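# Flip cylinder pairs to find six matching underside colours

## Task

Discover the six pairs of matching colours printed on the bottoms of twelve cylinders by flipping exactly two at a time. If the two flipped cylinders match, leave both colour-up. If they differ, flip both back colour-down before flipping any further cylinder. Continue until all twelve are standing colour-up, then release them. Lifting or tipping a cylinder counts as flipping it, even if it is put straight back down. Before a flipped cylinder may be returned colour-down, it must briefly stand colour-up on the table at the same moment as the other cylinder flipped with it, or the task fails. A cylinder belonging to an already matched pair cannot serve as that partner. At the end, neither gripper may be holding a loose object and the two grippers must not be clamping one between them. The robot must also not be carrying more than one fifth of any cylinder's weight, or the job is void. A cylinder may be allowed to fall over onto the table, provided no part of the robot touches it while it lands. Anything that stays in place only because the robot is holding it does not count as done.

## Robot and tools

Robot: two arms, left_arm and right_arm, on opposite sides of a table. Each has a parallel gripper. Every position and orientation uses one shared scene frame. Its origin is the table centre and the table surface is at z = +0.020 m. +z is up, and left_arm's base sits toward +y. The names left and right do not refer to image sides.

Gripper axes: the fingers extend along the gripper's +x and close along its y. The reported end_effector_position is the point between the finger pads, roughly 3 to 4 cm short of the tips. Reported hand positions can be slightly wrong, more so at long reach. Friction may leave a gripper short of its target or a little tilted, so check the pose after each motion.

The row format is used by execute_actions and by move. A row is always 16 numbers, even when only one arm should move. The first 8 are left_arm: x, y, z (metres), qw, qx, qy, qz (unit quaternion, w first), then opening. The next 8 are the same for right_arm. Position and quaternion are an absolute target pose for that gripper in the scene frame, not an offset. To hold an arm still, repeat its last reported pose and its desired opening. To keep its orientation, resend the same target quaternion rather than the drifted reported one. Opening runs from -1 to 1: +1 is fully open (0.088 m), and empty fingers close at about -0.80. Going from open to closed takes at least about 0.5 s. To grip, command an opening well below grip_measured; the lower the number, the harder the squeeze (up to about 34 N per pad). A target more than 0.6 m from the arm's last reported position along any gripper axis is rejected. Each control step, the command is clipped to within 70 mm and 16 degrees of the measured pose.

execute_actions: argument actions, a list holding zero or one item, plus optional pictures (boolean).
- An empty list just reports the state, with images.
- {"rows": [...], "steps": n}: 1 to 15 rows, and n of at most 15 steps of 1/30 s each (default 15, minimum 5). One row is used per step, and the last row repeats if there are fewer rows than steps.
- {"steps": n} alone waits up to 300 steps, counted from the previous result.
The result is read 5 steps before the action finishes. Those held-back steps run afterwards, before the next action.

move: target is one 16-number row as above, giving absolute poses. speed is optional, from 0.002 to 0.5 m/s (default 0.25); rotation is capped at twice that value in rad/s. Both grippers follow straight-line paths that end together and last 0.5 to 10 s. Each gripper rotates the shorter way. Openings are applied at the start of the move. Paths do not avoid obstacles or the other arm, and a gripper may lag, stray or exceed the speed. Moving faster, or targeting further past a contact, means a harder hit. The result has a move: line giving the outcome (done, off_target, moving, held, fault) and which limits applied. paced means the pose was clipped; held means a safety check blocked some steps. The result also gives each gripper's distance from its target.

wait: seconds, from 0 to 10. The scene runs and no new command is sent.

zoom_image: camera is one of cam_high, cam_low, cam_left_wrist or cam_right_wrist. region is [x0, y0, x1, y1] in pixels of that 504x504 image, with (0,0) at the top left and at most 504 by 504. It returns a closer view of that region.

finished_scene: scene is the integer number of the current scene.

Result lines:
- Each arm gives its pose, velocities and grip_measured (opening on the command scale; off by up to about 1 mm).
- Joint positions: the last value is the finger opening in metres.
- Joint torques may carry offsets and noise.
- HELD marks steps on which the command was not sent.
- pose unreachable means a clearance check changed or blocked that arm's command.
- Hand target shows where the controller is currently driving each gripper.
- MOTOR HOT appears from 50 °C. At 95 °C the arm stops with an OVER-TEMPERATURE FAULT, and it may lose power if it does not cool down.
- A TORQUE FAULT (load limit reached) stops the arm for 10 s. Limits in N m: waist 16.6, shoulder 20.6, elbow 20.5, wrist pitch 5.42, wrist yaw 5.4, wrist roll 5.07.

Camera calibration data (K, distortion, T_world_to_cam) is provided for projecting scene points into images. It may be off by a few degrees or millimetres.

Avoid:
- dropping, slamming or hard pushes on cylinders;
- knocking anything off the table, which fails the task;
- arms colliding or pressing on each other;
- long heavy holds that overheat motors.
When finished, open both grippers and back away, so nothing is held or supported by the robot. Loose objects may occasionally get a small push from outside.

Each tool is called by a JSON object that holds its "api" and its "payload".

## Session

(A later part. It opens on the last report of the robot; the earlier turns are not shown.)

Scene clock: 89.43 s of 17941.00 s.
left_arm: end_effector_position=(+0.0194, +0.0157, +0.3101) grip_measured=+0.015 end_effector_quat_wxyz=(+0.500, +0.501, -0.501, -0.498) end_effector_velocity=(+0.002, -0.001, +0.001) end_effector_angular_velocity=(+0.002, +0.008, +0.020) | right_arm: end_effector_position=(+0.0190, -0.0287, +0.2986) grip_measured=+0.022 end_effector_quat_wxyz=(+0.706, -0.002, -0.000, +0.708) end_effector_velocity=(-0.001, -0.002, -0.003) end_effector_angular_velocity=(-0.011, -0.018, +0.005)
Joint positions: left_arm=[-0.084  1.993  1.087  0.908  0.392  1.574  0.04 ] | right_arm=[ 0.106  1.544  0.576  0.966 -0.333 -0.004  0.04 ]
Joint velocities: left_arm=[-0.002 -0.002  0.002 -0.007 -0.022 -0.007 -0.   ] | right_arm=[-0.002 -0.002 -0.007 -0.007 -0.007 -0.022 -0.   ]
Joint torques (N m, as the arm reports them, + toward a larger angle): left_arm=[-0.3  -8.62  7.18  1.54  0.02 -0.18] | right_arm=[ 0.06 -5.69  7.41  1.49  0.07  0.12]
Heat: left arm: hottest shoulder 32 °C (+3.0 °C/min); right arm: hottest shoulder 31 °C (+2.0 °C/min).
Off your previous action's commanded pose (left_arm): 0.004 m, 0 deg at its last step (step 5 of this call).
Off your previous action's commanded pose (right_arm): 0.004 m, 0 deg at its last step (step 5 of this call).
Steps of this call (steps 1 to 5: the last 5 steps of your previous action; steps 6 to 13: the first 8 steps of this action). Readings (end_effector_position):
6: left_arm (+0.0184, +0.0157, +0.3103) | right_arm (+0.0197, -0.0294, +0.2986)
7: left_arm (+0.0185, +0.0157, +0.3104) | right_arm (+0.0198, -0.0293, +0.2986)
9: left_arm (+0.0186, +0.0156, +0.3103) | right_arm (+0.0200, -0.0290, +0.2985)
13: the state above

{"api": "execute_actions", "payload": {"actions": [{"rows":[[0.019,0.012,0.308,0.5,0.5,-0.5,-0.5,0.6,0.02,-0.026,0.299,0.707,0,0,0.707,-0.4]],"steps":6}]}}

{"api": "execute_actions", "payload": {"actions": [{"rows":[[0.019,0.04,0.308,0.5,0.5,-0.5,-0.5,0.6,0.02,-0.06,0.3,0.707,0,0,0.707,-0.4]],"steps":8}]}}

{"api": "move", "payload": {"target": [-0.078,0.293,0.14,0,0.707,0,-0.707,0.6,0.05,-0.26,0.15,0.5,-0.5,0.5,0.5,-0.4], "speed": 0.45}}

{"api": "move", "payload": {"target": [-0.078,0.295,0.063,0,0.707,0,-0.707,0.6,0.05,-0.26,0.066,0.5,-0.5,0.5,0.5,-0.4], "speed": 0.13}}

{"api": "execute_actions", "payload": {"actions": [{"rows":[[-0.078,0.295,0.063,0,0.707,0,-0.707,-0.4,0.05,-0.26,0.068,0.5,-0.5,0.5,0.5,0.6]],"steps":10}]}}

{"api": "execute_actions", "payload": {"actions": [{"rows":[[-0.078,0.295,0.15,0,0.707,0,-0.707,-0.4,0.05,-0.26,0.15,0.5,-0.5,0.5,0.5,0.6]],"steps":14}]}}

{"api": "move", "payload": {"target": [0.019,0.03,0.308,0.5,0.5,-0.5,-0.5,-0.4,0.02,-0.07,0.297,0.707,0,0,0.707,0.7], "speed": 0.45}}

{"api": "execute_actions", "payload": {"actions": [{"rows":[[0.02,0.012,0.308,0.5,0.5,-0.5,-0.5,-0.4,0.019,-0.026,0.299,0.707,0,0,0.707,0.7]],"steps":15}]}}

{"api": "execute_actions", "payload": {"actions": [{"rows":[[0.02,0.012,0.308,0.5,0.5,-0.5,-0.5,-0.4,0.019,-0.026,0.299,0.707,0,0,0.707,-0.4]],"steps":13}]}}

Scene clock: 90.03 s of 17941.00 s.
left_arm: end_effector_position=(+0.0194, +0.0157, +0.3101) grip_measured=+0.015 end_effector_quat_wxyz=(+0.500, +0.501, -0.501, -0.498) end_effector_velocity=(-0.000, +0.000, -0.001) end_effector_angular_velocity=(+0.007, +0.025, +0.005) | right_arm: end_effector_position=(+0.0190, -0.0287, +0.2986) grip_measured=+0.022 end_effector_quat_wxyz=(+0.706, -0.002, -0.000, +0.708) end_effector_velocity=(-0.007, -0.000, -0.005) end_effector_angular_velocity=(-0.021, -0.000, +0.039)
Joint positions: left_arm=[-0.084  1.993  1.087  0.908  0.392  1.574  0.04 ] | right_arm=[ 0.106  1.544  0.576  0.966 -0.333 -0.004  0.04 ]
Joint velocities: left_arm=[-0.002 -0.002 -0.002 -0.007 -0.007 -0.022 -0.   ] | right_arm=[ 0.002 -0.002 -0.002 -0.022 -0.037 -0.007 -0.   ]
Joint torques (N m, as the arm reports them, + toward a larger angle): left_arm=[-0.26 -8.95  7.17  1.52 -0.04 -0.15] | right_arm=[ 0.1  -5.7   7.44  1.49  0.06  0.13]
Heat: left arm: hottest shoulder 32 °C (+3.0 °C/min); right arm: hottest shoulder 31 °C (+2.0 °C/min).
Off your previous action's commanded pose (left_arm): 0.004 m, 0 deg at its last step (step 5 of this call).
Off your previous action's commanded pose (right_arm): 0.003 m, 0 deg at its last step (step 5 of this call).
Steps of this call (steps 1 to 5: the last 5 steps of your previous action; steps 6 to 17: nothing new was sent; step 18: the first step of this action). Readings (end_effector_position):
18: the state above

Scene clock: 90.30 s of 17941.00 s.
left_arm: end_effector_position=(+0.0181, +0.0235, +0.3085) grip_measured=+0.530 end_effector_quat_wxyz=(+0.499, +0.500, -0.502, -0.499) end_effector_velocity=(+0.002, +0.104, -0.042) end_effector_angular_velocity=(+0.097, +0.048, -0.000) | right_arm: end_effector_position=(+0.0197, -0.0411, +0.2979) grip_measured=+0.022 end_effector_quat_wxyz=(+0.707, -0.002, +0.000, +0.707) end_effector_velocity=(+0.010, -0.146, +0.016) end_effector_angular_velocity=(+0.053, -0.026, -0.029)
Joint positions: left_arm=[-0.077  1.973  1.05   0.926  0.405  1.574  0.065] | right_arm=[ 0.088  1.5    0.532  0.965 -0.349 -0.004  0.04 ]
Joint velocities: left_arm=[ 0.11  -0.242 -0.471  0.125  0.11  -0.007  0.021] | right_arm=[-0.212 -0.564 -0.486 -0.022 -0.183 -0.007 -0.   ]
Joint torques (N m, as the arm reports them, + toward a larger angle): left_arm=[  0.78 -11.83   4.78   1.74   0.16  -0.09] | right_arm=[-0.19 -7.67  5.59  1.26 -0.1   0.15]
Heat: left arm: hottest shoulder 32 °C (+3.0 °C/min); right arm: hottest shoulder 31 °C (+2.0 °C/min).
Off your previous action's commanded pose (left_arm): 0.004 m, 0 deg at its last step (step 5 of this call).
Off your previous action's commanded pose (right_arm): 0.003 m, 0 deg at its last step (step 5 of this call).
Steps of this call (steps 1 to 5: the last 5 steps of your previous action; steps 6 to 8: the first 3 steps of this action). Readings (end_effector_position):
6: left_arm (+0.0189, +0.0169, +0.3107) | right_arm (+0.0189, -0.0312, +0.2981)
7: left_arm (+0.0183, +0.0201, +0.3099) | right_arm (+0.0194, -0.0360, +0.2977)
8: the state above

Scene clock: 93.07 s of 17941.00 s.
left_arm: end_effector_position=(-0.0759, +0.2855, +0.1439) grip_measured=+0.600 end_effector_quat_wxyz=(+0.013, +0.706, -0.007, -0.709) end_effector_velocity=(-0.000, +0.006, -0.002) end_effector_angular_velocity=(+0.036, -0.013, +0.015) | right_arm: end_effector_position=(+0.0472, -0.2619, +0.1509) grip_measured=+0.022 end_effector_quat_wxyz=(+0.497, -0.498, +0.500, +0.506) end_effector_velocity=(-0.002, -0.006, -0.002) end_effector_angular_velocity=(-0.030, +0.012, -0.010)
Joint positions: left_arm=[-0.244  1.597  0.832 -0.779  0.011  1.798  0.068] | right_arm=[-0.162  1.392  0.771 -0.952 -0.011 -0.606  0.04 ]
Joint velocities: left_arm=[-0.007  0.007 -0.002 -0.022 -0.022 -0.022  0.   ] | right_arm=[-0.002  0.007 -0.002 -0.022  0.007  0.007  0.   ]
Joint torques (N m, as the arm reports them, + toward a larger angle): left_arm=[-0.04 -4.63  3.81  0.17 -0.02 -0.14] | right_arm=[-0.32 -4.26  6.87 -0.11 -0.02 -0.23]
Heat: left arm: hottest shoulder 32 °C (+2.0 °C/min); right arm: hottest elbow 31 °C (+2.0 °C/min).
Hand target (left_arm): -0.077, +0.291, +0.139; +0.004, +0.705, +0.002, -0.709
Hand target (right_arm): +0.049, -0.261, +0.152; +0.495, -0.500, +0.500, +0.505
Off your previous action's commanded pose (left_arm): 0.007 m, 0 deg at its last step (step 5 of this call).
Off your previous action's commanded pose (right_arm): 0.007 m, 0 deg at its last step (step 5 of this call).
Off the commanded pose (left_arm): 0.009 m, 2 deg.
Off the commanded pose (right_arm): 0.003 m, 1 deg.
Kept back: nothing.
move: off_target (left_arm)
camera_calibration (this result's frames):
cam_left_wrist: T_world_to_cam=[[-0.00778986, 0.998062, -0.0617432, -0.264125], [0.956932, 0.0253597, 0.289202, 0.0565668], [0.290207, -0.0568312, -0.955275, 0.248667], [0, 0, 0, 1]] pos_world=[-0.128353, 0.27631, 0.204878]
cam_right_wrist: T_world_to_cam=[[0.997628, 0.0659267, 0.0197973, -0.0265017], [0.0568744, -0.951468, 0.302446, -0.264387], [0.0387757, -0.300602, -0.952961, 0.143098], [0, 0, 0, 1]] pos_world=[0.035927, -0.206793, 0.216854]

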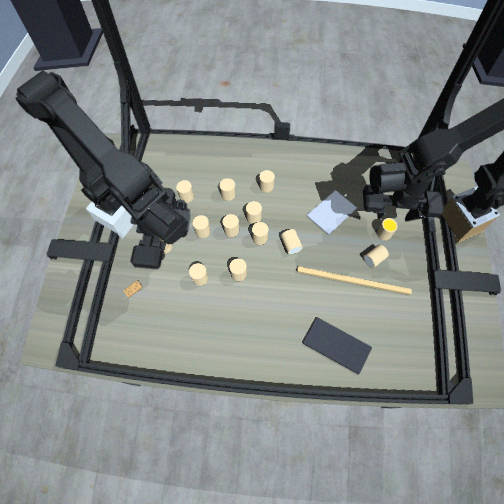

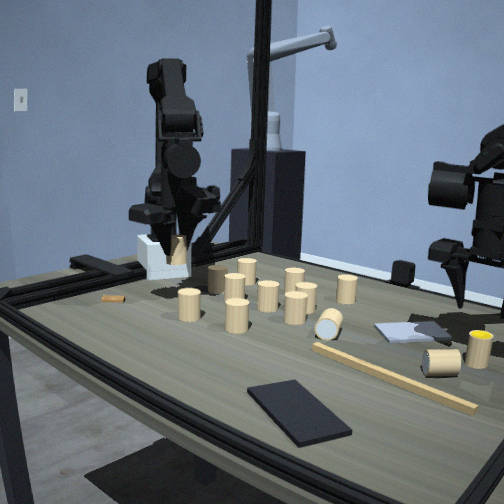

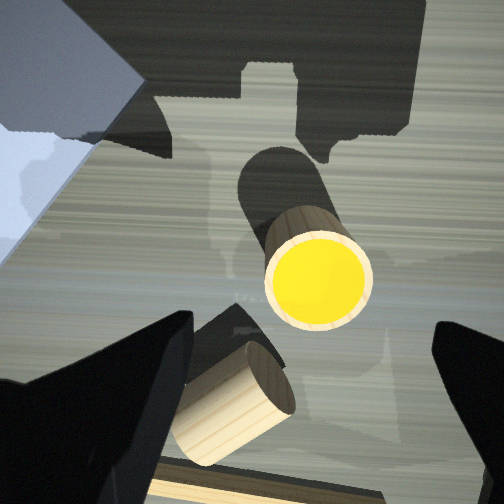

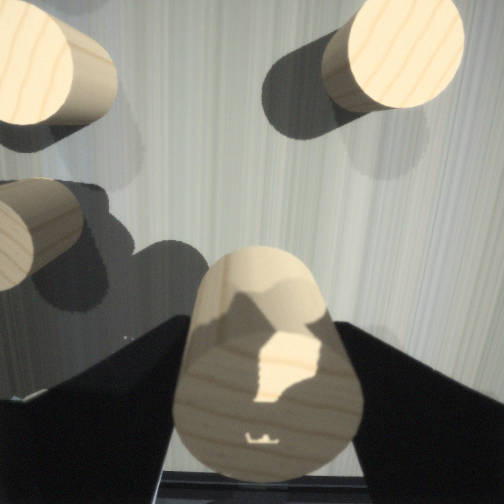

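Scene clock: 94.27 s of 17941.00 s.
left_arm: end_effector_position=(-0.0765, +0.2902, +0.0669) grip_measured=+0.600 end_effector_quat_wxyz=(+0.008, +0.707, -0.004, -0.707) end_effector_velocity=(+0.000, +0.001, -0.002) end_effector_angular_velocity=(+0.004, -0.006, +0.005) | right_arm: end_effector_position=(+0.0509, -0.2591, +0.0727) grip_measured=+0.022 end_effector_quat_wxyz=(+0.503, -0.499, +0.496, +0.502) end_effector_velocity=(+0.000, -0.001, -0.002) end_effector_angular_velocity=(+0.002, +0.008, -0.015)
Joint positions: left_arm=[-0.247  1.813  0.685 -0.425  0.003  1.798  0.068] | right_arm=[-0.162  1.601  0.589 -0.548 -0.001 -0.601  0.04 ]
Joint velocities: left_arm=[-0.002  0.007 -0.002  0.007 -0.007 -0.007  0.   ] | right_arm=[-0.007  0.007 -0.002  0.007 -0.007  0.007 -0.   ]
Joint torques (N m, as the arm reports them, + toward a larger angle): left_arm=[-0.2  -4.95  2.92  0.54 -0.06  0.11] | right_arm=[ 0.19 -3.08  2.95  1.34 -0.04  0.13]
Heat: left arm: hottest shoulder 32 °C (+2.0 °C/min); right arm: hottest elbow 31 °C (+1.0 °C/min).
Hand target (left_arm): -0.078, +0.295, +0.063; +0.000, +0.707, +0.000, -0.707
Hand target (right_arm): +0.049, -0.261, +0.067; +0.500, -0.500, +0.500, +0.500
Off the commanded pose (left_arm): 0.006 m, 1 deg.
Off the commanded pose (right_arm): 0.007 m, 1 deg.
Kept back: nothing.
move: done
camera_calibration (this result's frames):
cam_left_wrist: T_world_to_cam=[[-0.00499901, 0.998699, -0.0507485, -0.274276], [0.955469, 0.019744, 0.294431, 0.0804941], [0.29505, -0.0470168, -0.954324, 0.172965], [0, 0, 0, 1]] pos_world=[-0.129314, 0.280462, 0.127445]
cam_right_wrist: T_world_to_cam=[[0.997543, 0.0604023, 0.0354811, -0.0313615], [0.0471372, -0.953442, 0.297869, -0.237952], [0.0518211, -0.295465, -0.953947, 0.0700613], [0, 0, 0, 1]] pos_world=[0.0388702, -0.204279, 0.138826]

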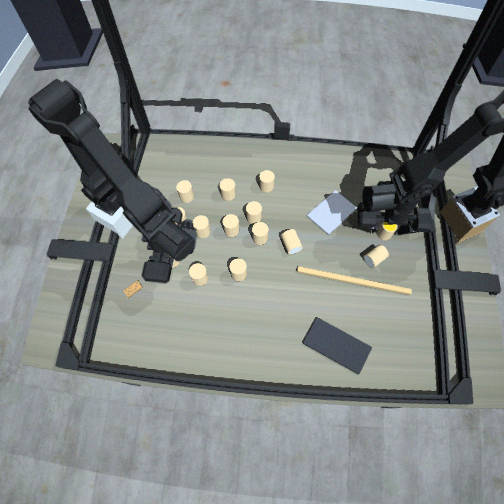

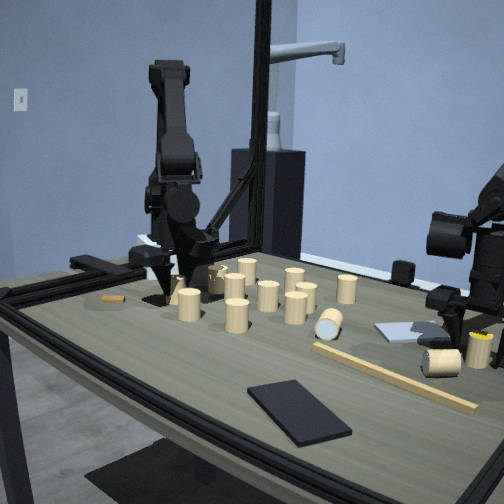

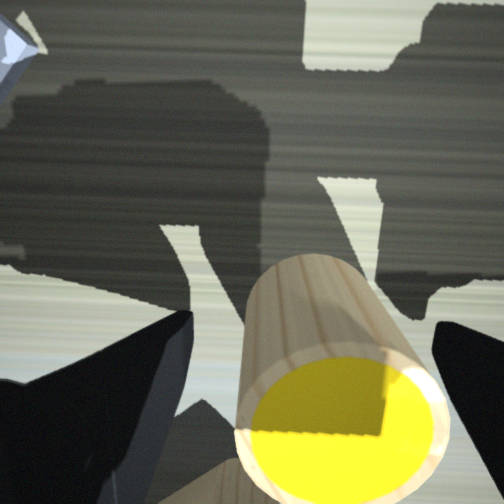

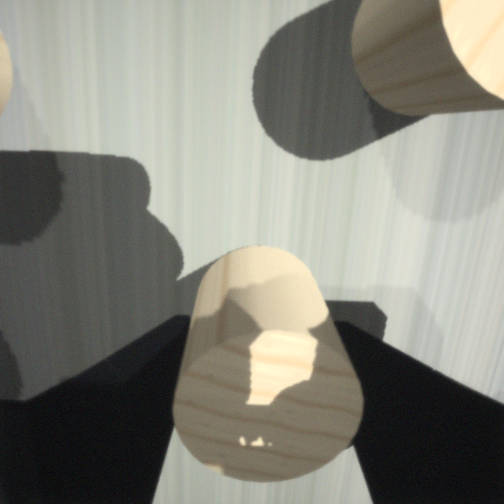

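Scene clock: 94.43 s of 17941.00 s.
left_arm: end_effector_position=(-0.0766, +0.2902, +0.0669) grip_measured=+0.013 end_effector_quat_wxyz=(+0.008, +0.707, -0.004, -0.707) end_effector_velocity=(+0.004, -0.004, -0.002) end_effector_angular_velocity=(-0.021, -0.027, +0.020) | right_arm: end_effector_position=(+0.0521, -0.2571, +0.0712) grip_measured=+0.189 end_effector_quat_wxyz=(+0.506, -0.499, +0.493, +0.502) end_effector_velocity=(-0.009, -0.009, -0.018) end_effector_angular_velocity=(-0.058, +0.066, +0.005)
Joint positions: left_arm=[-0.247  1.813  0.685 -0.425  0.003  1.798  0.04 ] | right_arm=[-0.162  1.609  0.589 -0.532 -0.002 -0.601  0.048]
Joint velocities: left_arm=[-0.002  0.002 -0.007  0.037 -0.022 -0.022 -0.175] | right_arm=[-0.002  0.085 -0.007  0.007 -0.022 -0.007  0.161]
Joint torques (N m, as the arm reports them, + toward a larger angle): left_arm=[-0.15 -5.13  2.9   0.51 -0.04  0.11] | right_arm=[ 0.17 -4.89  3.83  0.04 -0.03  0.13]
Heat: left arm: hottest shoulder 32 °C (+2.0 °C/min); right arm: hottest elbow 31 °C (+1.0 °C/min).
Steps of this call (steps 1 to 5: the first 5 steps of this action). Readings (end_effector_position):
1: left_arm (-0.0766, +0.2902, +0.0669) | right_arm (+0.0509, -0.2590, +0.0726)
2: left_arm (-0.0766, +0.2902, +0.0669) | right_arm (+0.0509, -0.2590, +0.0726)
4: left_arm (-0.0766, +0.2902, +0.0669) | right_arm (+0.0522, -0.2570, +0.0720)
5: the state above

Scene clock: 94.90 s of 17941.00 s.
left_arm: end_effector_position=(-0.0772, +0.2933, +0.1371) grip_measured=+0.014 end_effector_quat_wxyz=(+0.005, +0.707, -0.001, -0.707) end_effector_velocity=(-0.005, +0.020, +0.101) end_effector_angular_velocity=(+0.085, +0.013, +0.000) | right_arm: end_effector_position=(+0.0521, -0.2573, +0.1376) grip_measured=+0.595 end_effector_quat_wxyz=(+0.503, -0.499, +0.496, +0.502) end_effector_velocity=(-0.020, -0.028, +0.083) end_effector_angular_velocity=(-0.111, +0.085, -0.010)
Joint positions: left_arm=[-0.247  1.598  0.802 -0.767  0.002  1.798  0.04 ] | right_arm=[-0.162  1.432  0.747 -0.876 -0.001 -0.601  0.068]
Joint velocities: left_arm=[-0.007 -0.242  0.222 -0.549 -0.007 -0.007  0.   ] | right_arm=[-0.002 -0.178  0.217 -0.535 -0.007  0.007  0.002]
Joint torques (N m, as the arm reports them, + toward a larger angle): left_arm=[-0.53 -6.04  4.91  0.05 -0.07  0.09] | right_arm=[ 0.17 -5.67  5.97 -0.15 -0.04  0.13]
Heat: left arm: hottest shoulder 32 °C (+2.0 °C/min); right arm: hottest elbow 31 °C (+1.0 °C/min).
Off your previous action's commanded pose (left_arm): 0.006 m, 1 deg at its last step (step 5 of this call).
Off your previous action's commanded pose (right_arm): 0.004 m, 1 deg at its last step (step 5 of this call).
Steps of this call (steps 1 to 5: the last 5 steps of your previous action; steps 6 to 14: the first 9 steps of this action). Readings (end_effector_position):
6: left_arm (-0.0772, +0.2930, +0.0725) | right_arm (+0.0499, -0.2604, +0.0760)
7: left_arm (-0.0788, +0.2999, +0.0808) | right_arm (+0.0470, -0.2647, +0.0843)
9: left_arm (-0.0791, +0.3013, +0.1015) | right_arm (+0.0488, -0.2621, +0.1046)
13: left_arm (-0.0771, +0.2929, +0.1333) | right_arm (+0.0526, -0.2566, +0.1344)
14: the state above

Scene clock: 97.80 s of 17941.00 s.
left_arm: end_effector_position=(+0.0184, +0.0355, +0.3105) grip_measured=+0.015 end_effector_quat_wxyz=(+0.495, +0.502, -0.502, -0.500) end_effector_velocity=(+0.003, -0.002, -0.007) end_effector_angular_velocity=(+0.016, +0.014, +0.020) | right_arm: end_effector_position=(+0.0217, -0.0683, +0.3021) grip_measured=+0.700 end_effector_quat_wxyz=(+0.711, -0.002, -0.012, +0.703) end_effector_velocity=(+0.002, -0.000, -0.003) end_effector_angular_velocity=(+0.002, +0.007, -0.010)
Joint positions: left_arm=[-0.063  1.932  1.005  0.922  0.421  1.582  0.04 ] | right_arm=[ 0.048  1.39   0.444  0.961 -0.378 -0.014  0.073]
Joint velocities: left_arm=[-0.002  0.012  0.002 -0.007 -0.022 -0.007 -0.   ] | right_arm=[-0.002  0.012 -0.007  0.022  0.007  0.007 -0.   ]
Joint torques (N m, as the arm reports them, + toward a larger angle): left_arm=[-0.3  -7.97  6.75  1.79  0.12 -0.13] | right_arm=[ 0.29 -4.71  4.79  1.49  0.04  0.2 ]
Heat: left arm: hottest shoulder 32 °C (+2.0 °C/min); right arm: hottest elbow 31 °C (+1.0 °C/min).
Hand target (left_arm): +0.019, +0.032, +0.309; +0.496, +0.500, -0.503, -0.501
Hand target (right_arm): +0.021, -0.069, +0.296; +0.711, -0.003, -0.003, +0.703
Off your previous action's commanded pose (left_arm): 0.008 m, 1 deg at its last step (step 5 of this call).
Off your previous action's commanded pose (right_arm): 0.006 m, 1 deg at its last step (step 5 of this call).
Off the commanded pose (left_arm): 0.006 m, 1 deg.
Off the commanded pose (right_arm): 0.006 m, 1 deg.
Kept back: nothing.
move: done
camera_calibration (this result's frames):
cam_left_wrist: T_world_to_cam=[[0.00985433, -0.0286352, -0.999541, 0.323728], [0.95733, 0.288993, 0.00115899, 0.00453335], [0.288828, -0.956903, 0.0302612, 0.0922242], [0, 0, 0, 1]] pos_world=[-0.0341669, 0.0962095, 0.320783]
cam_right_wrist: T_world_to_cam=[[0.996168, -0.0412483, 0.0771177, -0.0413527], [0.0616347, -0.29447, -0.953671, 0.299732], [0.0620462, 0.95477, -0.2908, 0.231647], [0, 0, 0, 1]] pos_world=[0.00834753, -0.134613, 0.356397]

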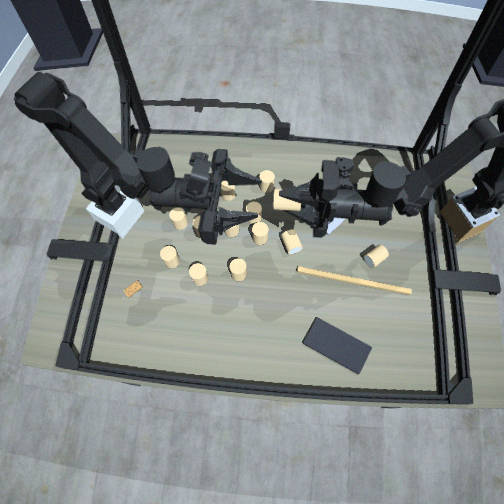

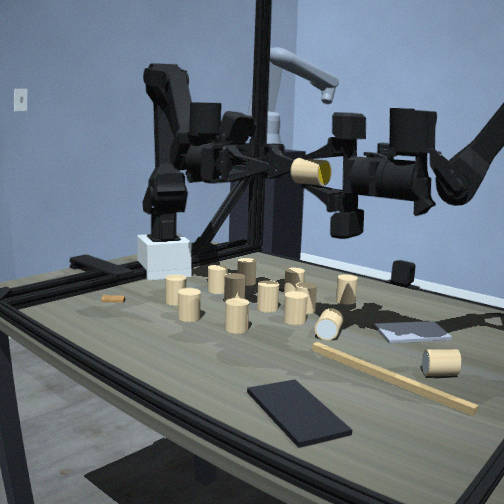

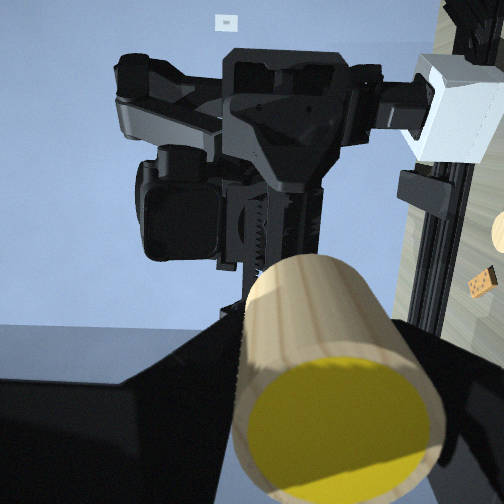

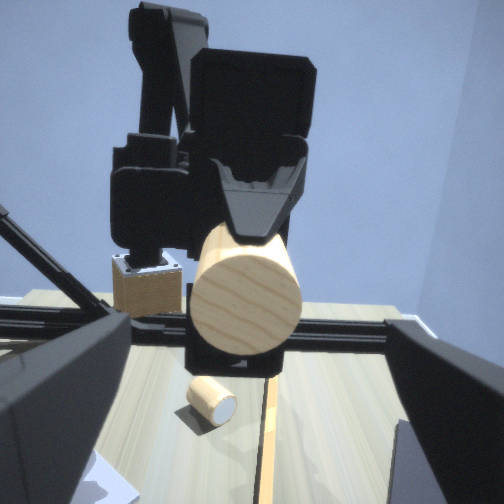

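Scene clock: 98.13 s of 17941.00 s.
left_arm: end_effector_position=(+0.0187, +0.0168, +0.3097) grip_measured=+0.015 end_effector_quat_wxyz=(+0.499, +0.500, -0.502, -0.499) end_effector_velocity=(+0.009, -0.010, +0.002) end_effector_angular_velocity=(-0.002, +0.006, +0.024) | right_arm: end_effector_position=(+0.0187, -0.0319, +0.2980) grip_measured=+0.700 end_effector_quat_wxyz=(+0.707, -0.003, -0.001, +0.707) end_effector_velocity=(+0.003, +0.027, +0.015) end_effector_angular_velocity=(+0.030, -0.003, +0.010)
Joint positions: left_arm=[-0.083  1.99   1.082  0.909  0.399  1.574  0.04 ] | right_arm=[ 0.104  1.533  0.563  0.968 -0.332 -0.006  0.073]
Joint velocities: left_arm=[ 0.002  0.032  0.056 -0.022 -0.022 -0.007 -0.   ] | right_arm=[ 0.017  0.076  0.115 -0.007  0.007  0.007 -0.   ]
Joint torques (N m, as the arm reports them, + toward a larger angle): left_arm=[ 0.11 -8.75  7.17  1.58 -0.12 -0.2 ] | right_arm=[ 0.29 -5.71  7.2   1.43  0.04  0.18]
Heat: left arm: hottest shoulder 32 °C (+2.0 °C/min); right arm: hottest elbow 31 °C (+1.0 °C/min).
Steps of this call (steps 1 to 10: the first 10 steps of this action). Readings (end_effector_position):
1: left_arm (+0.0189, +0.0334, +0.3104) | right_arm (+0.0221, -0.0644, +0.3013)
2: left_arm (+0.0197, +0.0297, +0.3113) | right_arm (+0.0209, -0.0576, +0.3012)
4: left_arm (+0.0196, +0.0232, +0.3112) | right_arm (+0.0188, -0.0452, +0.2987)
8: left_arm (+0.0183, +0.0177, +0.3099) | right_arm (+0.0182, -0.0342, +0.2969)
10: the state above

Scene clock: 98.57 s of 17941.00 s.
left_arm: end_effector_position=(+0.0189, +0.0153, +0.3105) grip_measured=+0.015 end_effector_quat_wxyz=(+0.499, +0.500, -0.502, -0.499) end_effector_velocity=(+0.002, +0.000, -0.001) end_effector_angular_velocity=(+0.007, +0.010, +0.020) | right_arm: end_effector_position=(+0.0194, -0.0288, +0.2992) grip_measured=+0.022 end_effector_quat_wxyz=(+0.708, -0.002, -0.002, +0.706) end_effector_velocity=(+0.002, -0.001, +0.000) end_effector_angular_velocity=(-0.002, -0.007, -0.010)
Joint positions: left_arm=[-0.084  1.993  1.089  0.907  0.397  1.574  0.04 ] | right_arm=[ 0.108  1.543  0.575  0.968 -0.326 -0.005  0.04 ]
Joint velocities: left_arm=[-0.002 -0.002 -0.002 -0.007 -0.022 -0.007 -0.   ] | right_arm=[-0.002 -0.007 -0.002 -0.007  0.007 -0.007 -0.   ]
Joint torques (N m, as the arm reports them, + toward a larger angle): left_arm=[-0.2  -8.78  7.04  1.53 -0.13 -0.16] | right_arm=[ 0.35 -5.71  7.37  1.39 -0.06  0.19]
Heat: left arm: hottest shoulder 32 °C (+2.0 °C/min); right arm: hottest elbow 31 °C (+1.0 °C/min).
Off your previous action's commanded pose (left_arm): 0.005 m, 0 deg at its last step (step 5 of this call).
Off your previous action's commanded pose (right_arm): 0.003 m, 0 deg at its last step (step 5 of this call).
Steps of this call (steps 1 to 5: the last 5 steps of your previous action; steps 6 to 13: the first 8 steps of this action). Readings (end_effector_position):
6: left_arm (+0.0194, +0.0157, +0.3106) | right_arm (+0.0188, -0.0293, +0.2988)
7: left_arm (+0.0194, +0.0157, +0.3108) | right_arm (+0.0189, -0.0292, +0.2990)
9: left_arm (+0.0195, +0.0156, +0.3106) | right_arm (+0.0188, -0.0289, +0.2990)
13: the state above

{"api": "execute_actions", "payload": {"actions": [{"rows":[[0.02,0.012,0.308,0.5,0.5,-0.5,-0.5,0.7,0.019,-0.026,0.299,0.707,0,0,0.707,-0.4]],"steps":6}]}}

{"api": "execute_actions", "payload": {"actions": [{"rows":[[0.019,0.05,0.308,0.5,0.5,-0.5,-0.5,0.7,0.02,-0.05,0.3,0.707,0,0,0.707,-0.4]],"steps":8}]}}

{"api": "move", "payload": {"target": [0.018,0.17,0.308,0.5,0.5,-0.5,-0.5,0.7,0.145,-0.244,0.145,0.5,-0.5,0.5,0.5,-0.4], "speed": 0.45}}

{"api": "move", "payload": {"target": [0.018,0.17,0.308,0.5,0.5,-0.5,-0.5,0.7,0.145,-0.244,0.069,0.5,-0.5,0.5,0.5,-0.4], "speed": 0.13}}

{"api": "execute_actions", "payload": {"actions": [{"rows":[[0.018,0.17,0.308,0.5,0.5,-0.5,-0.5,0.7,0.145,-0.244,0.071,0.5,-0.5,0.5,0.5,0.6]],"steps":9}]}}

{"api": "execute_actions", "payload": {"actions": [{"rows":[[0.018,0.17,0.308,0.5,0.5,-0.5,-0.5,0.7,0.145,-0.244,0.145,0.5,-0.5,0.5,0.5,0.6]],"steps":13}]}}

{"api": "move", "payload": {"target": [0.018,0.17,0.308,0.5,0.5,-0.5,-0.5,0.7,-0.034,-0.032,0.14,0.5,-0.5,0.5,0.5,0.6], "speed": 0.3}}

Scene clock: 99.13 s of 17941.00 s.
left_arm: end_effector_position=(+0.0188, +0.0153, +0.3105) grip_measured=+0.015 end_effector_quat_wxyz=(+0.499, +0.500, -0.502, -0.499) end_effector_velocity=(-0.003, -0.001, -0.004) end_effector_angular_velocity=(+0.020, +0.030, -0.000) | right_arm: end_effector_position=(+0.0194, -0.0287, +0.2990) grip_measured=+0.022 end_effector_quat_wxyz=(+0.708, -0.002, -0.002, +0.706) end_effector_velocity=(-0.000, -0.000, -0.003) end_effector_angular_velocity=(-0.012, +0.011, +0.005)
Joint positions: left_arm=[-0.084  1.993  1.089  0.907  0.397  1.574  0.04 ] | right_arm=[ 0.108  1.543  0.575  0.968 -0.326 -0.005  0.04 ]
Joint velocities: left_arm=[-0.007 -0.002 -0.002 -0.022 -0.007 -0.022 -0.   ] | right_arm=[-0.002  0.002 -0.002 -0.007 -0.007  0.007 -0.   ]
Joint torques (N m, as the arm reports them, + toward a larger angle): left_arm=[-0.19 -8.5   6.89  1.57 -0.08 -0.14] | right_arm=[ 0.31 -5.71  7.4   1.39 -0.05  0.18]
Heat: left arm: hottest shoulder 32 °C (+2.0 °C/min); right arm: hottest elbow 31 °C (+1.0 °C/min).
Off your previous action's commanded pose (left_arm): 0.004 m, 0 deg at its last step (step 5 of this call).
Off your previous action's commanded pose (right_arm): 0.003 m, 0 deg at its last step (step 5 of this call).
Steps of this call (steps 1 to 5: the last 5 steps of your previous action; steps 6 to 16: nothing new was sent; step 17: the first step of this action). Readings (end_effector_position):
17: the state above

Scene clock: 99.40 s of 17941.00 s.
left_arm: end_effector_position=(+0.0180, +0.0277, +0.3082) grip_measured=+0.634 end_effector_quat_wxyz=(+0.498, +0.499, -0.502, -0.500) end_effector_velocity=(+0.009, +0.153, -0.044) end_effector_angular_velocity=(+0.106, +0.053, +0.029) | right_arm: end_effector_position=(+0.0195, -0.0366, +0.2987) grip_measured=+0.022 end_effector_quat_wxyz=(+0.707, -0.002, -0.001, +0.707) end_effector_velocity=(+0.007, -0.096, +0.008) end_effector_angular_velocity=(+0.016, -0.013, -0.005)
Joint positions: left_arm=[-0.073  1.962  1.032  0.931  0.411  1.574  0.07 ] | right_arm=[ 0.096  1.515  0.548  0.966 -0.341 -0.005  0.04 ]
Joint velocities: left_arm=[ 0.168 -0.374 -0.672  0.183  0.139 -0.007  0.044] | right_arm=[-0.144 -0.369 -0.315 -0.037 -0.139 -0.007  0.   ]
Joint torques (N m, as the arm reports them, + toward a larger angle): left_arm=[  0.34 -11.6    4.69   1.8    0.07  -0.17] | right_arm=[-0.32 -8.    5.28  1.24 -0.12  0.19]
Heat: left arm: hottest shoulder 32 °C (+2.0 °C/min); right arm: hottest elbow 31 °C (+1.0 °C/min).
Off your previous action's commanded pose (left_arm): 0.005 m, 0 deg at its last step (step 5 of this call).
Off your previous action's commanded pose (right_arm): 0.003 m, 0 deg at its last step (step 5 of this call).
Steps of this call (steps 1 to 5: the last 5 steps of your previous action; steps 6 to 8: the first 3 steps of this action). Readings (end_effector_position):
6: left_arm (+0.0185, +0.0175, +0.3112) | right_arm (+0.0191, -0.0303, +0.2987)
7: left_arm (+0.0179, +0.0224, +0.3100) | right_arm (+0.0192, -0.0333, +0.2984)
8: the state above

Scene clock: 102.20 s of 17941.00 s.
left_arm: end_effector_position=(+0.0195, +0.1668, +0.3096) grip_measured=+0.700 end_effector_quat_wxyz=(+0.499, +0.501, -0.502, -0.498) end_effector_velocity=(-0.001, +0.001, -0.001) end_effector_angular_velocity=(+0.006, -0.003, +0.005) | right_arm: end_effector_position=(+0.1416, -0.2448, +0.1470) grip_measured=+0.021 end_effector_quat_wxyz=(+0.498, -0.498, +0.498, +0.506) end_effector_velocity=(-0.004, -0.001, -0.003) end_effector_angular_velocity=(-0.016, +0.029, -0.005)
Joint positions: left_arm=[0.142 1.558 0.526 1.034 0.622 1.574 0.073] | right_arm=[-0.407  1.688  1.04  -0.925 -0.012 -0.851  0.04 ]
Joint velocities: left_arm=[-0.002 -0.007 -0.007 -0.007 -0.007  0.007 -0.   ] | right_arm=[ 0.002  0.017  0.007 -0.022 -0.007  0.007 -0.   ]
Joint torques (N m, as the arm reports them, + toward a larger angle): left_arm=[ 0.27 -7.41  4.37  1.54  0.15 -0.05] | right_arm=[-0.33 -6.44  6.76 -0.1  -0.02 -0.22]
Heat: left arm: hottest shoulder 33 °C (+3.0 °C/min); right arm: hottest elbow 31 °C (+1.0 °C/min).
Hand target (left_arm): +0.018, +0.170, +0.308; +0.499, +0.501, -0.500, -0.500
Hand target (right_arm): +0.144, -0.245, +0.146; +0.495, -0.500, +0.500, +0.505
Off your previous action's commanded pose (left_arm): 0.009 m, 0 deg at its last step (step 5 of this call).
Off your previous action's commanded pose (right_arm): 0.005 m, 0 deg at its last step (step 5 of this call).
Off the commanded pose (left_arm): 0.004 m, 0 deg.
Off the commanded pose (right_arm): 0.004 m, 1 deg.
Kept back: nothing.
move: done
camera_calibration (this result's frames):
cam_left_wrist: T_world_to_cam=[[0.00478628, -0.0352913, -0.999366, 0.327749], [0.95587, 0.293731, -0.00579478, -0.0330882], [0.29375, -0.955236, 0.0351398, 0.215672], [0, 0, 0, 1]] pos_world=[-0.0332943, 0.227304, 0.319771]
cam_right_wrist: T_world_to_cam=[[0.997606, 0.0658311, 0.0211712, -0.121923], [0.0565172, -0.952599, 0.298932, -0.252045], [0.0398467, -0.29702, -0.954039, 0.141744], [0, 0, 0, 1]] pos_world=[0.130228, -0.189971, 0.213155]

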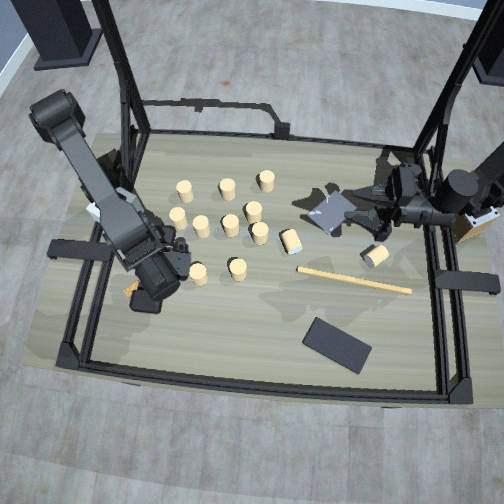

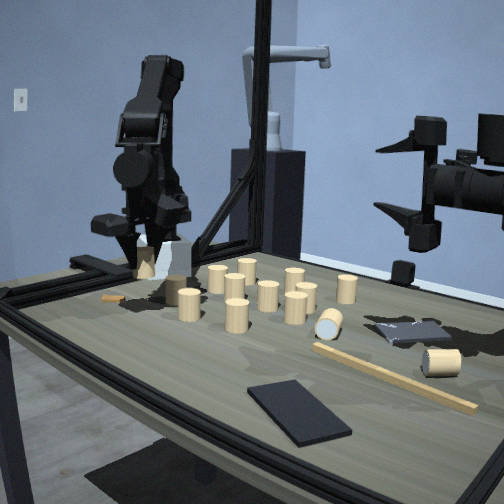

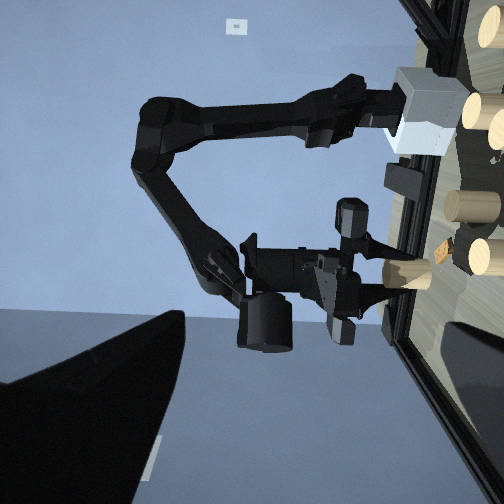

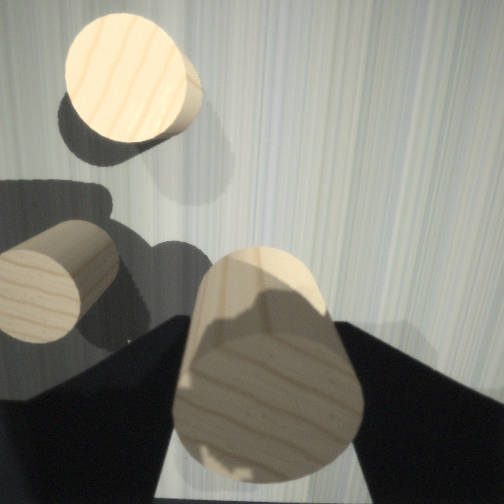

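Scene clock: 103.30 s of 17941.00 s.
left_arm: end_effector_position=(+0.0193, +0.1672, +0.3090) grip_measured=+0.700 end_effector_quat_wxyz=(+0.499, +0.501, -0.501, -0.499) end_effector_velocity=(-0.000, +0.000, +0.001) end_effector_angular_velocity=(-0.006, +0.003, +0.005) | right_arm: end_effector_position=(+0.1467, -0.2422, +0.0746) grip_measured=+0.022 end_effector_quat_wxyz=(+0.504, -0.501, +0.494, +0.502) end_effector_velocity=(-0.004, +0.002, +0.000) end_effector_angular_velocity=(+0.011, +0.020, +0.010)
Joint positions: left_arm=[0.142 1.558 0.524 1.035 0.622 1.574 0.073] | right_arm=[-0.407  1.85   0.902 -0.608 -0.003 -0.848  0.04 ]
Joint velocities: left_arm=[-0.002 -0.002 -0.002  0.007 -0.007 -0.007  0.   ] | right_arm=[ 0.002 -0.002 -0.002 -0.007 -0.022 -0.007 -0.   ]
Joint torques (N m, as the arm reports them, + toward a larger angle): left_arm=[ 0.41 -7.35  4.32  1.71  0.11 -0.13] | right_arm=[ 0.04 -6.44  3.49  0.43 -0.01  0.18]
Heat: left arm: hottest shoulder 33 °C (+3.0 °C/min); right arm: hottest elbow 31 °C (+1.0 °C/min).
Hand target (left_arm): +0.018, +0.170, +0.308; +0.500, +0.500, -0.500, -0.500
Hand target (right_arm): +0.144, -0.245, +0.069; +0.500, -0.500, +0.500, +0.500
Off the commanded pose (left_arm): 0.003 m, 0 deg.
Off the commanded pose (right_arm): 0.006 m, 1 deg.
Kept back: nothing.
move: done
camera_calibration (this result's frames):
cam_left_wrist: T_world_to_cam=[[0.00434214, -0.0346715, -0.999389, 0.327124], [0.955868, 0.293735, -0.00603742, -0.0328864], [0.293765, -0.955258, 0.0344169, 0.216307], [0, 0, 0, 1]] pos_world=[-0.0335289, 0.227631, 0.319281]
cam_right_wrist: T_world_to_cam=[[0.997239, 0.0626095, 0.039931, -0.12779], [0.0480233, -0.953886, 0.296302, -0.227056], [0.0566409, -0.293566, -0.954259, 0.0716373], [0, 0, 0, 1]] pos_world=[0.134283, -0.187555, 0.140741]

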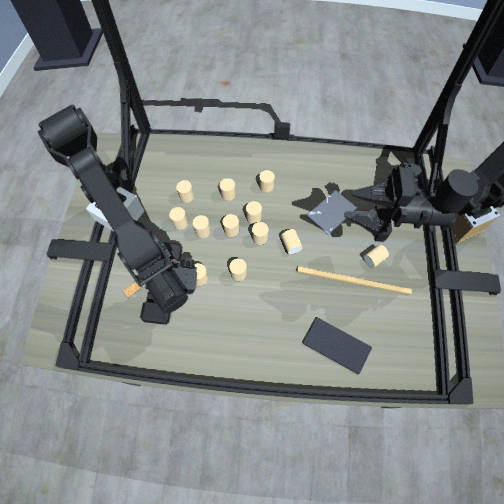

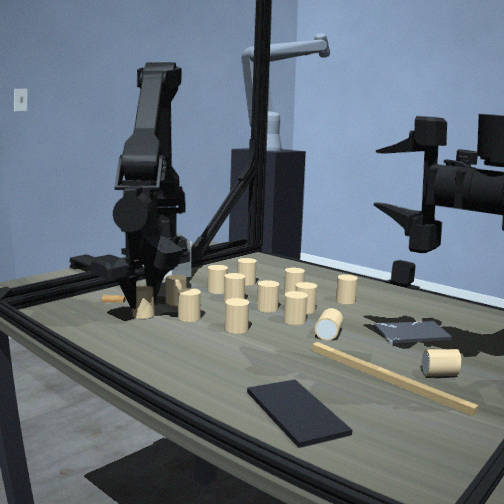

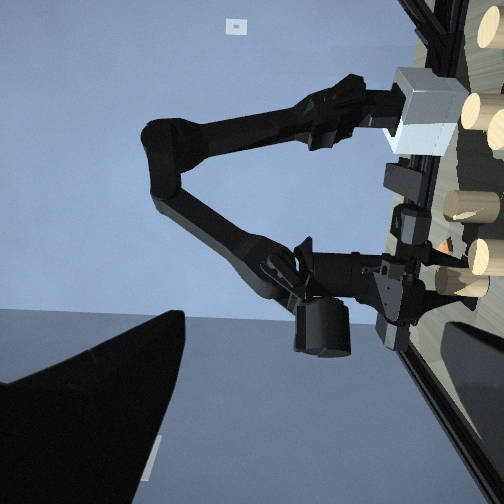

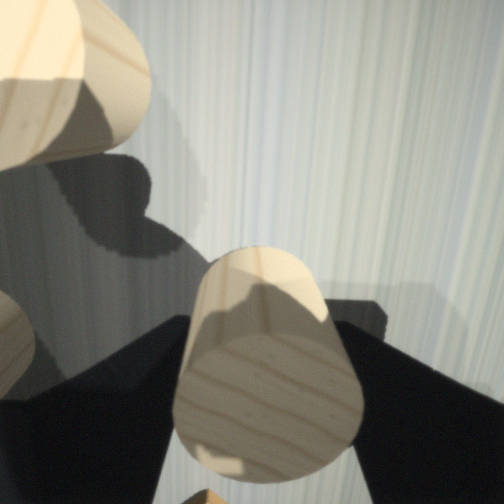

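Scene clock: 103.43 s of 17941.00 s.
left_arm: end_effector_position=(+0.0193, +0.1672, +0.3089) grip_measured=+0.700 end_effector_quat_wxyz=(+0.499, +0.501, -0.501, -0.499) end_effector_velocity=(+0.001, +0.002, -0.000) end_effector_angular_velocity=(-0.002, -0.009, +0.010) | right_arm: end_effector_position=(+0.1467, -0.2422, +0.0746) grip_measured=+0.092 end_effector_quat_wxyz=(+0.504, -0.501, +0.494, +0.502) end_effector_velocity=(-0.004, -0.001, -0.002) end_effector_angular_velocity=(-0.006, +0.018, +0.010)
Joint positions: left_arm=[0.142 1.558 0.524 1.035 0.622 1.574 0.073] | right_arm=[-0.407  1.85   0.902 -0.608 -0.003 -0.848  0.043]
Joint velocities: left_arm=[ 0.002 -0.002 -0.007  0.007 -0.007  0.007 -0.   ] | right_arm=[ 0.002  0.007 -0.002 -0.007 -0.007 -0.007  0.125]
Joint torques (N m, as the arm reports them, + toward a larger angle): left_arm=[ 0.39 -7.24  4.06  1.67  0.14 -0.12] | right_arm=[ 0.04 -6.78  4.21  0.14 -0.02  0.15]
Heat: left arm: hottest shoulder 33 °C (+3.0 °C/min); right arm: hottest elbow 31 °C (+1.0 °C/min).
Steps of this call (steps 1 to 4: the first 4 steps of this action). Readings (end_effector_position):
1: left_arm (+0.0193, +0.1672, +0.3090) | right_arm (+0.1467, -0.2422, +0.0746)
2: left_arm (+0.0193, +0.1672, +0.3089) | right_arm (+0.1467, -0.2422, +0.0746)
4: the state above

Scene clock: 103.87 s of 17941.00 s.
left_arm: end_effector_position=(+0.0193, +0.1672, +0.3089) grip_measured=+0.700 end_effector_quat_wxyz=(+0.499, +0.501, -0.501, -0.499) end_effector_velocity=(+0.003, -0.001, +0.003) end_effector_angular_velocity=(-0.010, +0.015, +0.020) | right_arm: end_effector_position=(+0.1472, -0.2420, +0.1349) grip_measured=+0.592 end_effector_quat_wxyz=(+0.504, -0.501, +0.494, +0.501) end_effector_velocity=(-0.007, -0.006, +0.097) end_effector_angular_velocity=(-0.025, +0.039, +0.005)
Joint positions: left_arm=[0.142 1.558 0.524 1.035 0.622 1.574 0.073] | right_arm=[-0.407  1.718  1.022 -0.862 -0.001 -0.848  0.068]
Joint velocities: left_arm=[-0.002 -0.002  0.002  0.007 -0.022 -0.022  0.   ] | right_arm=[-0.002 -0.168  0.232 -0.447 -0.007 -0.007  0.003]
Joint torques (N m, as the arm reports them, + toward a larger angle): left_arm=[ 0.12 -7.15  4.34  1.71  0.14 -0.16] | right_arm=[ 0.04 -7.62  5.3  -0.25 -0.06  0.15]
Heat: left arm: hottest shoulder 33 °C (+3.0 °C/min); right arm: hottest elbow 31 °C (+1.0 °C/min).
Off your previous action's commanded pose (left_arm): 0.003 m, 0 deg at its last step (step 5 of this call).
Off your previous action's commanded pose (right_arm): 0.004 m, 1 deg at its last step (step 5 of this call).
Steps of this call (steps 1 to 5: the last 5 steps of your previous action; steps 6 to 13: the first 8 steps of this action). Readings (end_effector_position):
6: left_arm (+0.0193, +0.1672, +0.3089) | right_arm (+0.1444, -0.2444, +0.0804)
7: left_arm (+0.0193, +0.1672, +0.3089) | right_arm (+0.1400, -0.2483, +0.0879)
9: left_arm (+0.0193, +0.1672, +0.3089) | right_arm (+0.1410, -0.2475, +0.1074)
13: the state above

Scene clock: 105.77 s of 17941.00 s.
left_arm: end_effector_position=(+0.0192, +0.1672, +0.3090) grip_measured=+0.700 end_effector_quat_wxyz=(+0.499, +0.501, -0.501, -0.499) end_effector_velocity=(-0.003, +0.000, +0.000) end_effector_angular_velocity=(+0.002, +0.009, -0.010) | right_arm: end_effector_position=(-0.0317, -0.0337, +0.1429) grip_measured=+0.600 end_effector_quat_wxyz=(+0.503, -0.500, +0.496, +0.502) end_effector_velocity=(-0.002, -0.001, +0.004) end_effector_angular_velocity=(-0.016, +0.009, +0.010)
Joint positions: left_arm=[0.142 1.557 0.524 1.035 0.622 1.574 0.073] | right_arm=[ 0.348  2.114  1.602 -1.049  0.005 -0.091  0.068]
Joint velocities: left_arm=[-0.002 -0.007 -0.002 -0.007  0.007 -0.007  0.   ] | right_arm=[ 0.002  0.007  0.027 -0.037 -0.007 -0.007 -0.   ]
Joint torques (N m, as the arm reports them, + toward a larger angle): left_arm=[ 0.27 -7.14  4.32  1.66  0.14 -0.14] | right_arm=[ 0.24 -9.62  6.97 -0.09  0.03  0.18]
Heat: left arm: hottest shoulder 33 °C (+3.0 °C/min); right arm: hottest elbow 32 °C (+2.0 °C/min).
Hand target (left_arm): +0.018, +0.170, +0.308; +0.500, +0.500, -0.500, -0.500
Hand target (right_arm): -0.033, -0.032, +0.139; +0.502, -0.502, +0.498, +0.498
Off your previous action's commanded pose (left_arm): 0.003 m, 0 deg at its last step (step 5 of this call).
Off your previous action's commanded pose (right_arm): 0.007 m, 1 deg at its last step (step 5 of this call).
Off the commanded pose (left_arm): 0.003 m, 0 deg.
Off the commanded pose (right_arm): 0.004 m, 1 deg.
Kept back: nothing.
move: done
camera_calibration (this result's frames):
cam_left_wrist: T_world_to_cam=[[0.00434214, -0.0346715, -0.999389, 0.327126], [0.955868, 0.293735, -0.00603742, -0.0328543], [0.293765, -0.955258, 0.0344169, 0.216403], [0, 0, 0, 1]] pos_world=[-0.0335876, 0.227713, 0.31928]
cam_right_wrist: T_world_to_cam=[[0.997504, 0.060779, 0.0359456, 0.0348562], [0.0473136, -0.95317, 0.29871, -0.0401572], [0.0524176, -0.296264, -0.953667, 0.207842], [0, 0, 0, 1]] pos_world=[-0.0437638, 0.0211809, 0.208955]

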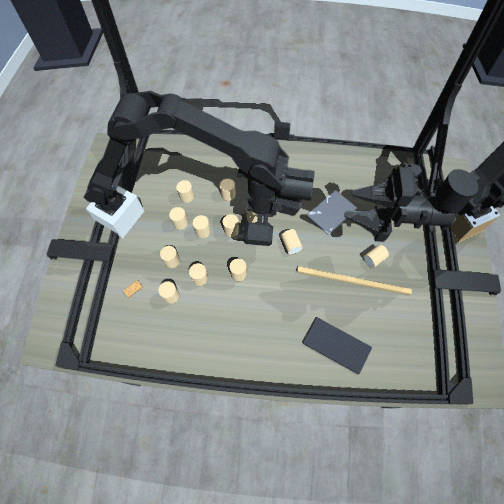

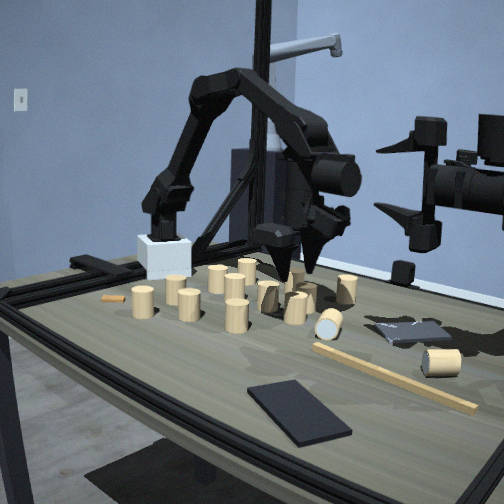

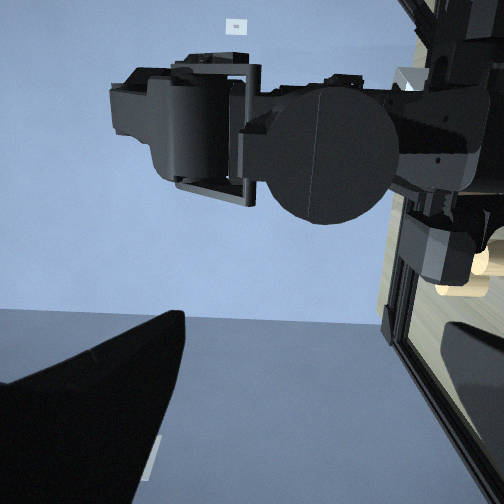

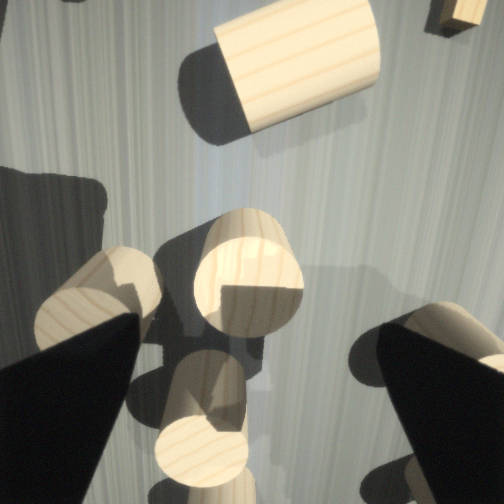

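{"api": "move", "payload": {"target": [0.018,0.17,0.308,0.5,0.5,-0.5,-0.5,0.7,-0.036,-0.036,0.115,0.653,-0.271,0.653,0.271,0.5], "speed": 0.4}}

Scene clock: 107.57 s of 17941.00 s.
left_arm: end_effector_position=(+0.0193, +0.1674, +0.3089) grip_measured=+0.700 end_effector_quat_wxyz=(+0.499, +0.501, -0.501, -0.499) end_effector_velocity=(-0.001, +0.001, -0.006) end_effector_angular_velocity=(+0.022, +0.023, +0.005) | right_arm: end_effector_position=(-0.0342, -0.0329, +0.1232) grip_measured=+0.500 end_effector_quat_wxyz=(+0.657, -0.266, +0.648, +0.279) end_effector_velocity=(-0.000, -0.004, -0.001) end_effector_angular_velocity=(-0.012, +0.008, -0.010)
Joint positions: left_arm=[0.143 1.557 0.523 1.035 0.622 1.574 0.073] | right_arm=[ 0.354  2.13   1.544 -0.964  0.003  0.697  0.064]
Joint velocities: left_arm=[-0.002 -0.002 -0.007 -0.022 -0.007 -0.007 -0.   ] | right_arm=[-0.002 -0.002 -0.007 -0.007 -0.007  0.007 -0.   ]
Joint torques (N m, as the arm reports them, + toward a larger angle): left_arm=[ 0.14 -7.39  4.08  1.73  0.1  -0.11] | right_arm=[ 0.28 -9.69  4.35  0.3  -0.1   0.18]
Heat: left arm: hottest shoulder 33 °C (+3.0 °C/min); right arm: hottest shoulder 31 °C (+1.0 °C/min).
Hand target (left_arm): +0.018, +0.170, +0.308; +0.500, +0.500, -0.500, -0.500
Hand target (right_arm): -0.036, -0.036, +0.115; +0.653, -0.271, +0.653, +0.271
Off the commanded pose (left_arm): 0.003 m, 0 deg.
Off the commanded pose (right_arm): 0.009 m, 1 deg.
Kept back: nothing.
move: off_target (right_arm)
camera_calibration (this result's frames):
cam_left_wrist: T_world_to_cam=[[0.00413318, -0.0343601, -0.999401, 0.326945], [0.955754, 0.294102, -0.00615874, -0.0330043], [0.294137, -0.955156, 0.0340554, 0.216575], [0, 0, 0, 1]] pos_world=[-0.0335099, 0.227803, 0.319171]
cam_right_wrist: T_world_to_cam=[[0.750516, -0.660572, 0.0192491, 0.0079309], [-0.636691, -0.714965, 0.288876, -0.0477594], [-0.177061, -0.229062, -0.957173, 0.184191], [0, 0, 0, 1]] pos_world=[-0.00374728, 0.0132837, 0.189946]

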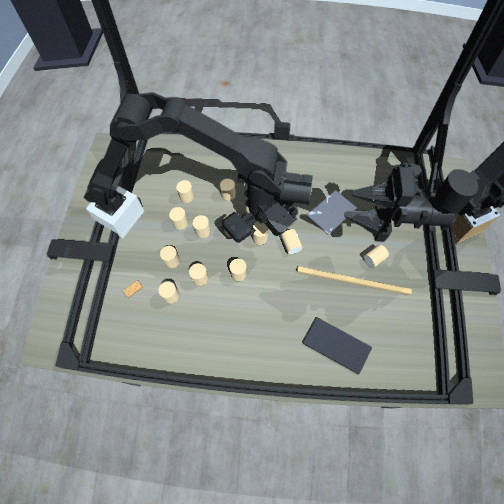

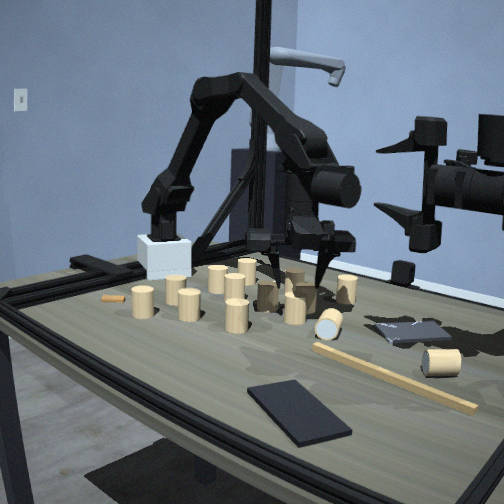

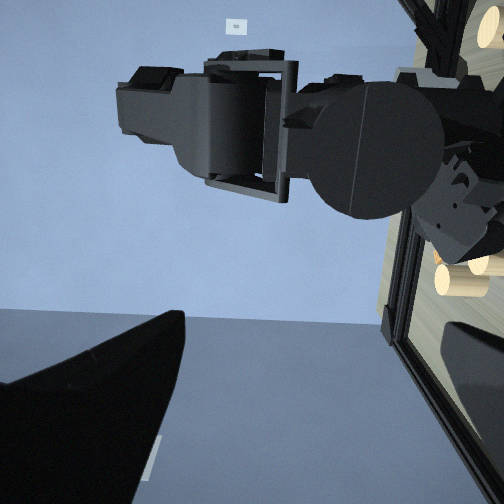

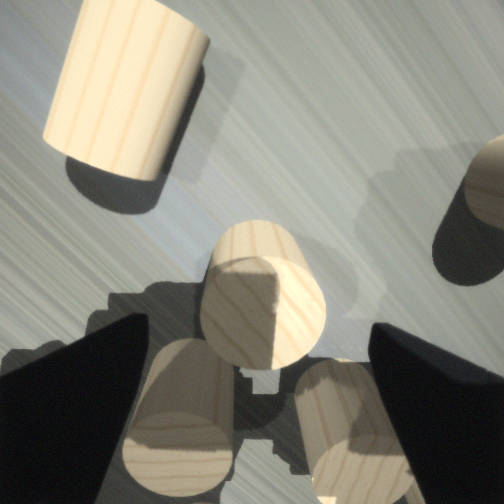

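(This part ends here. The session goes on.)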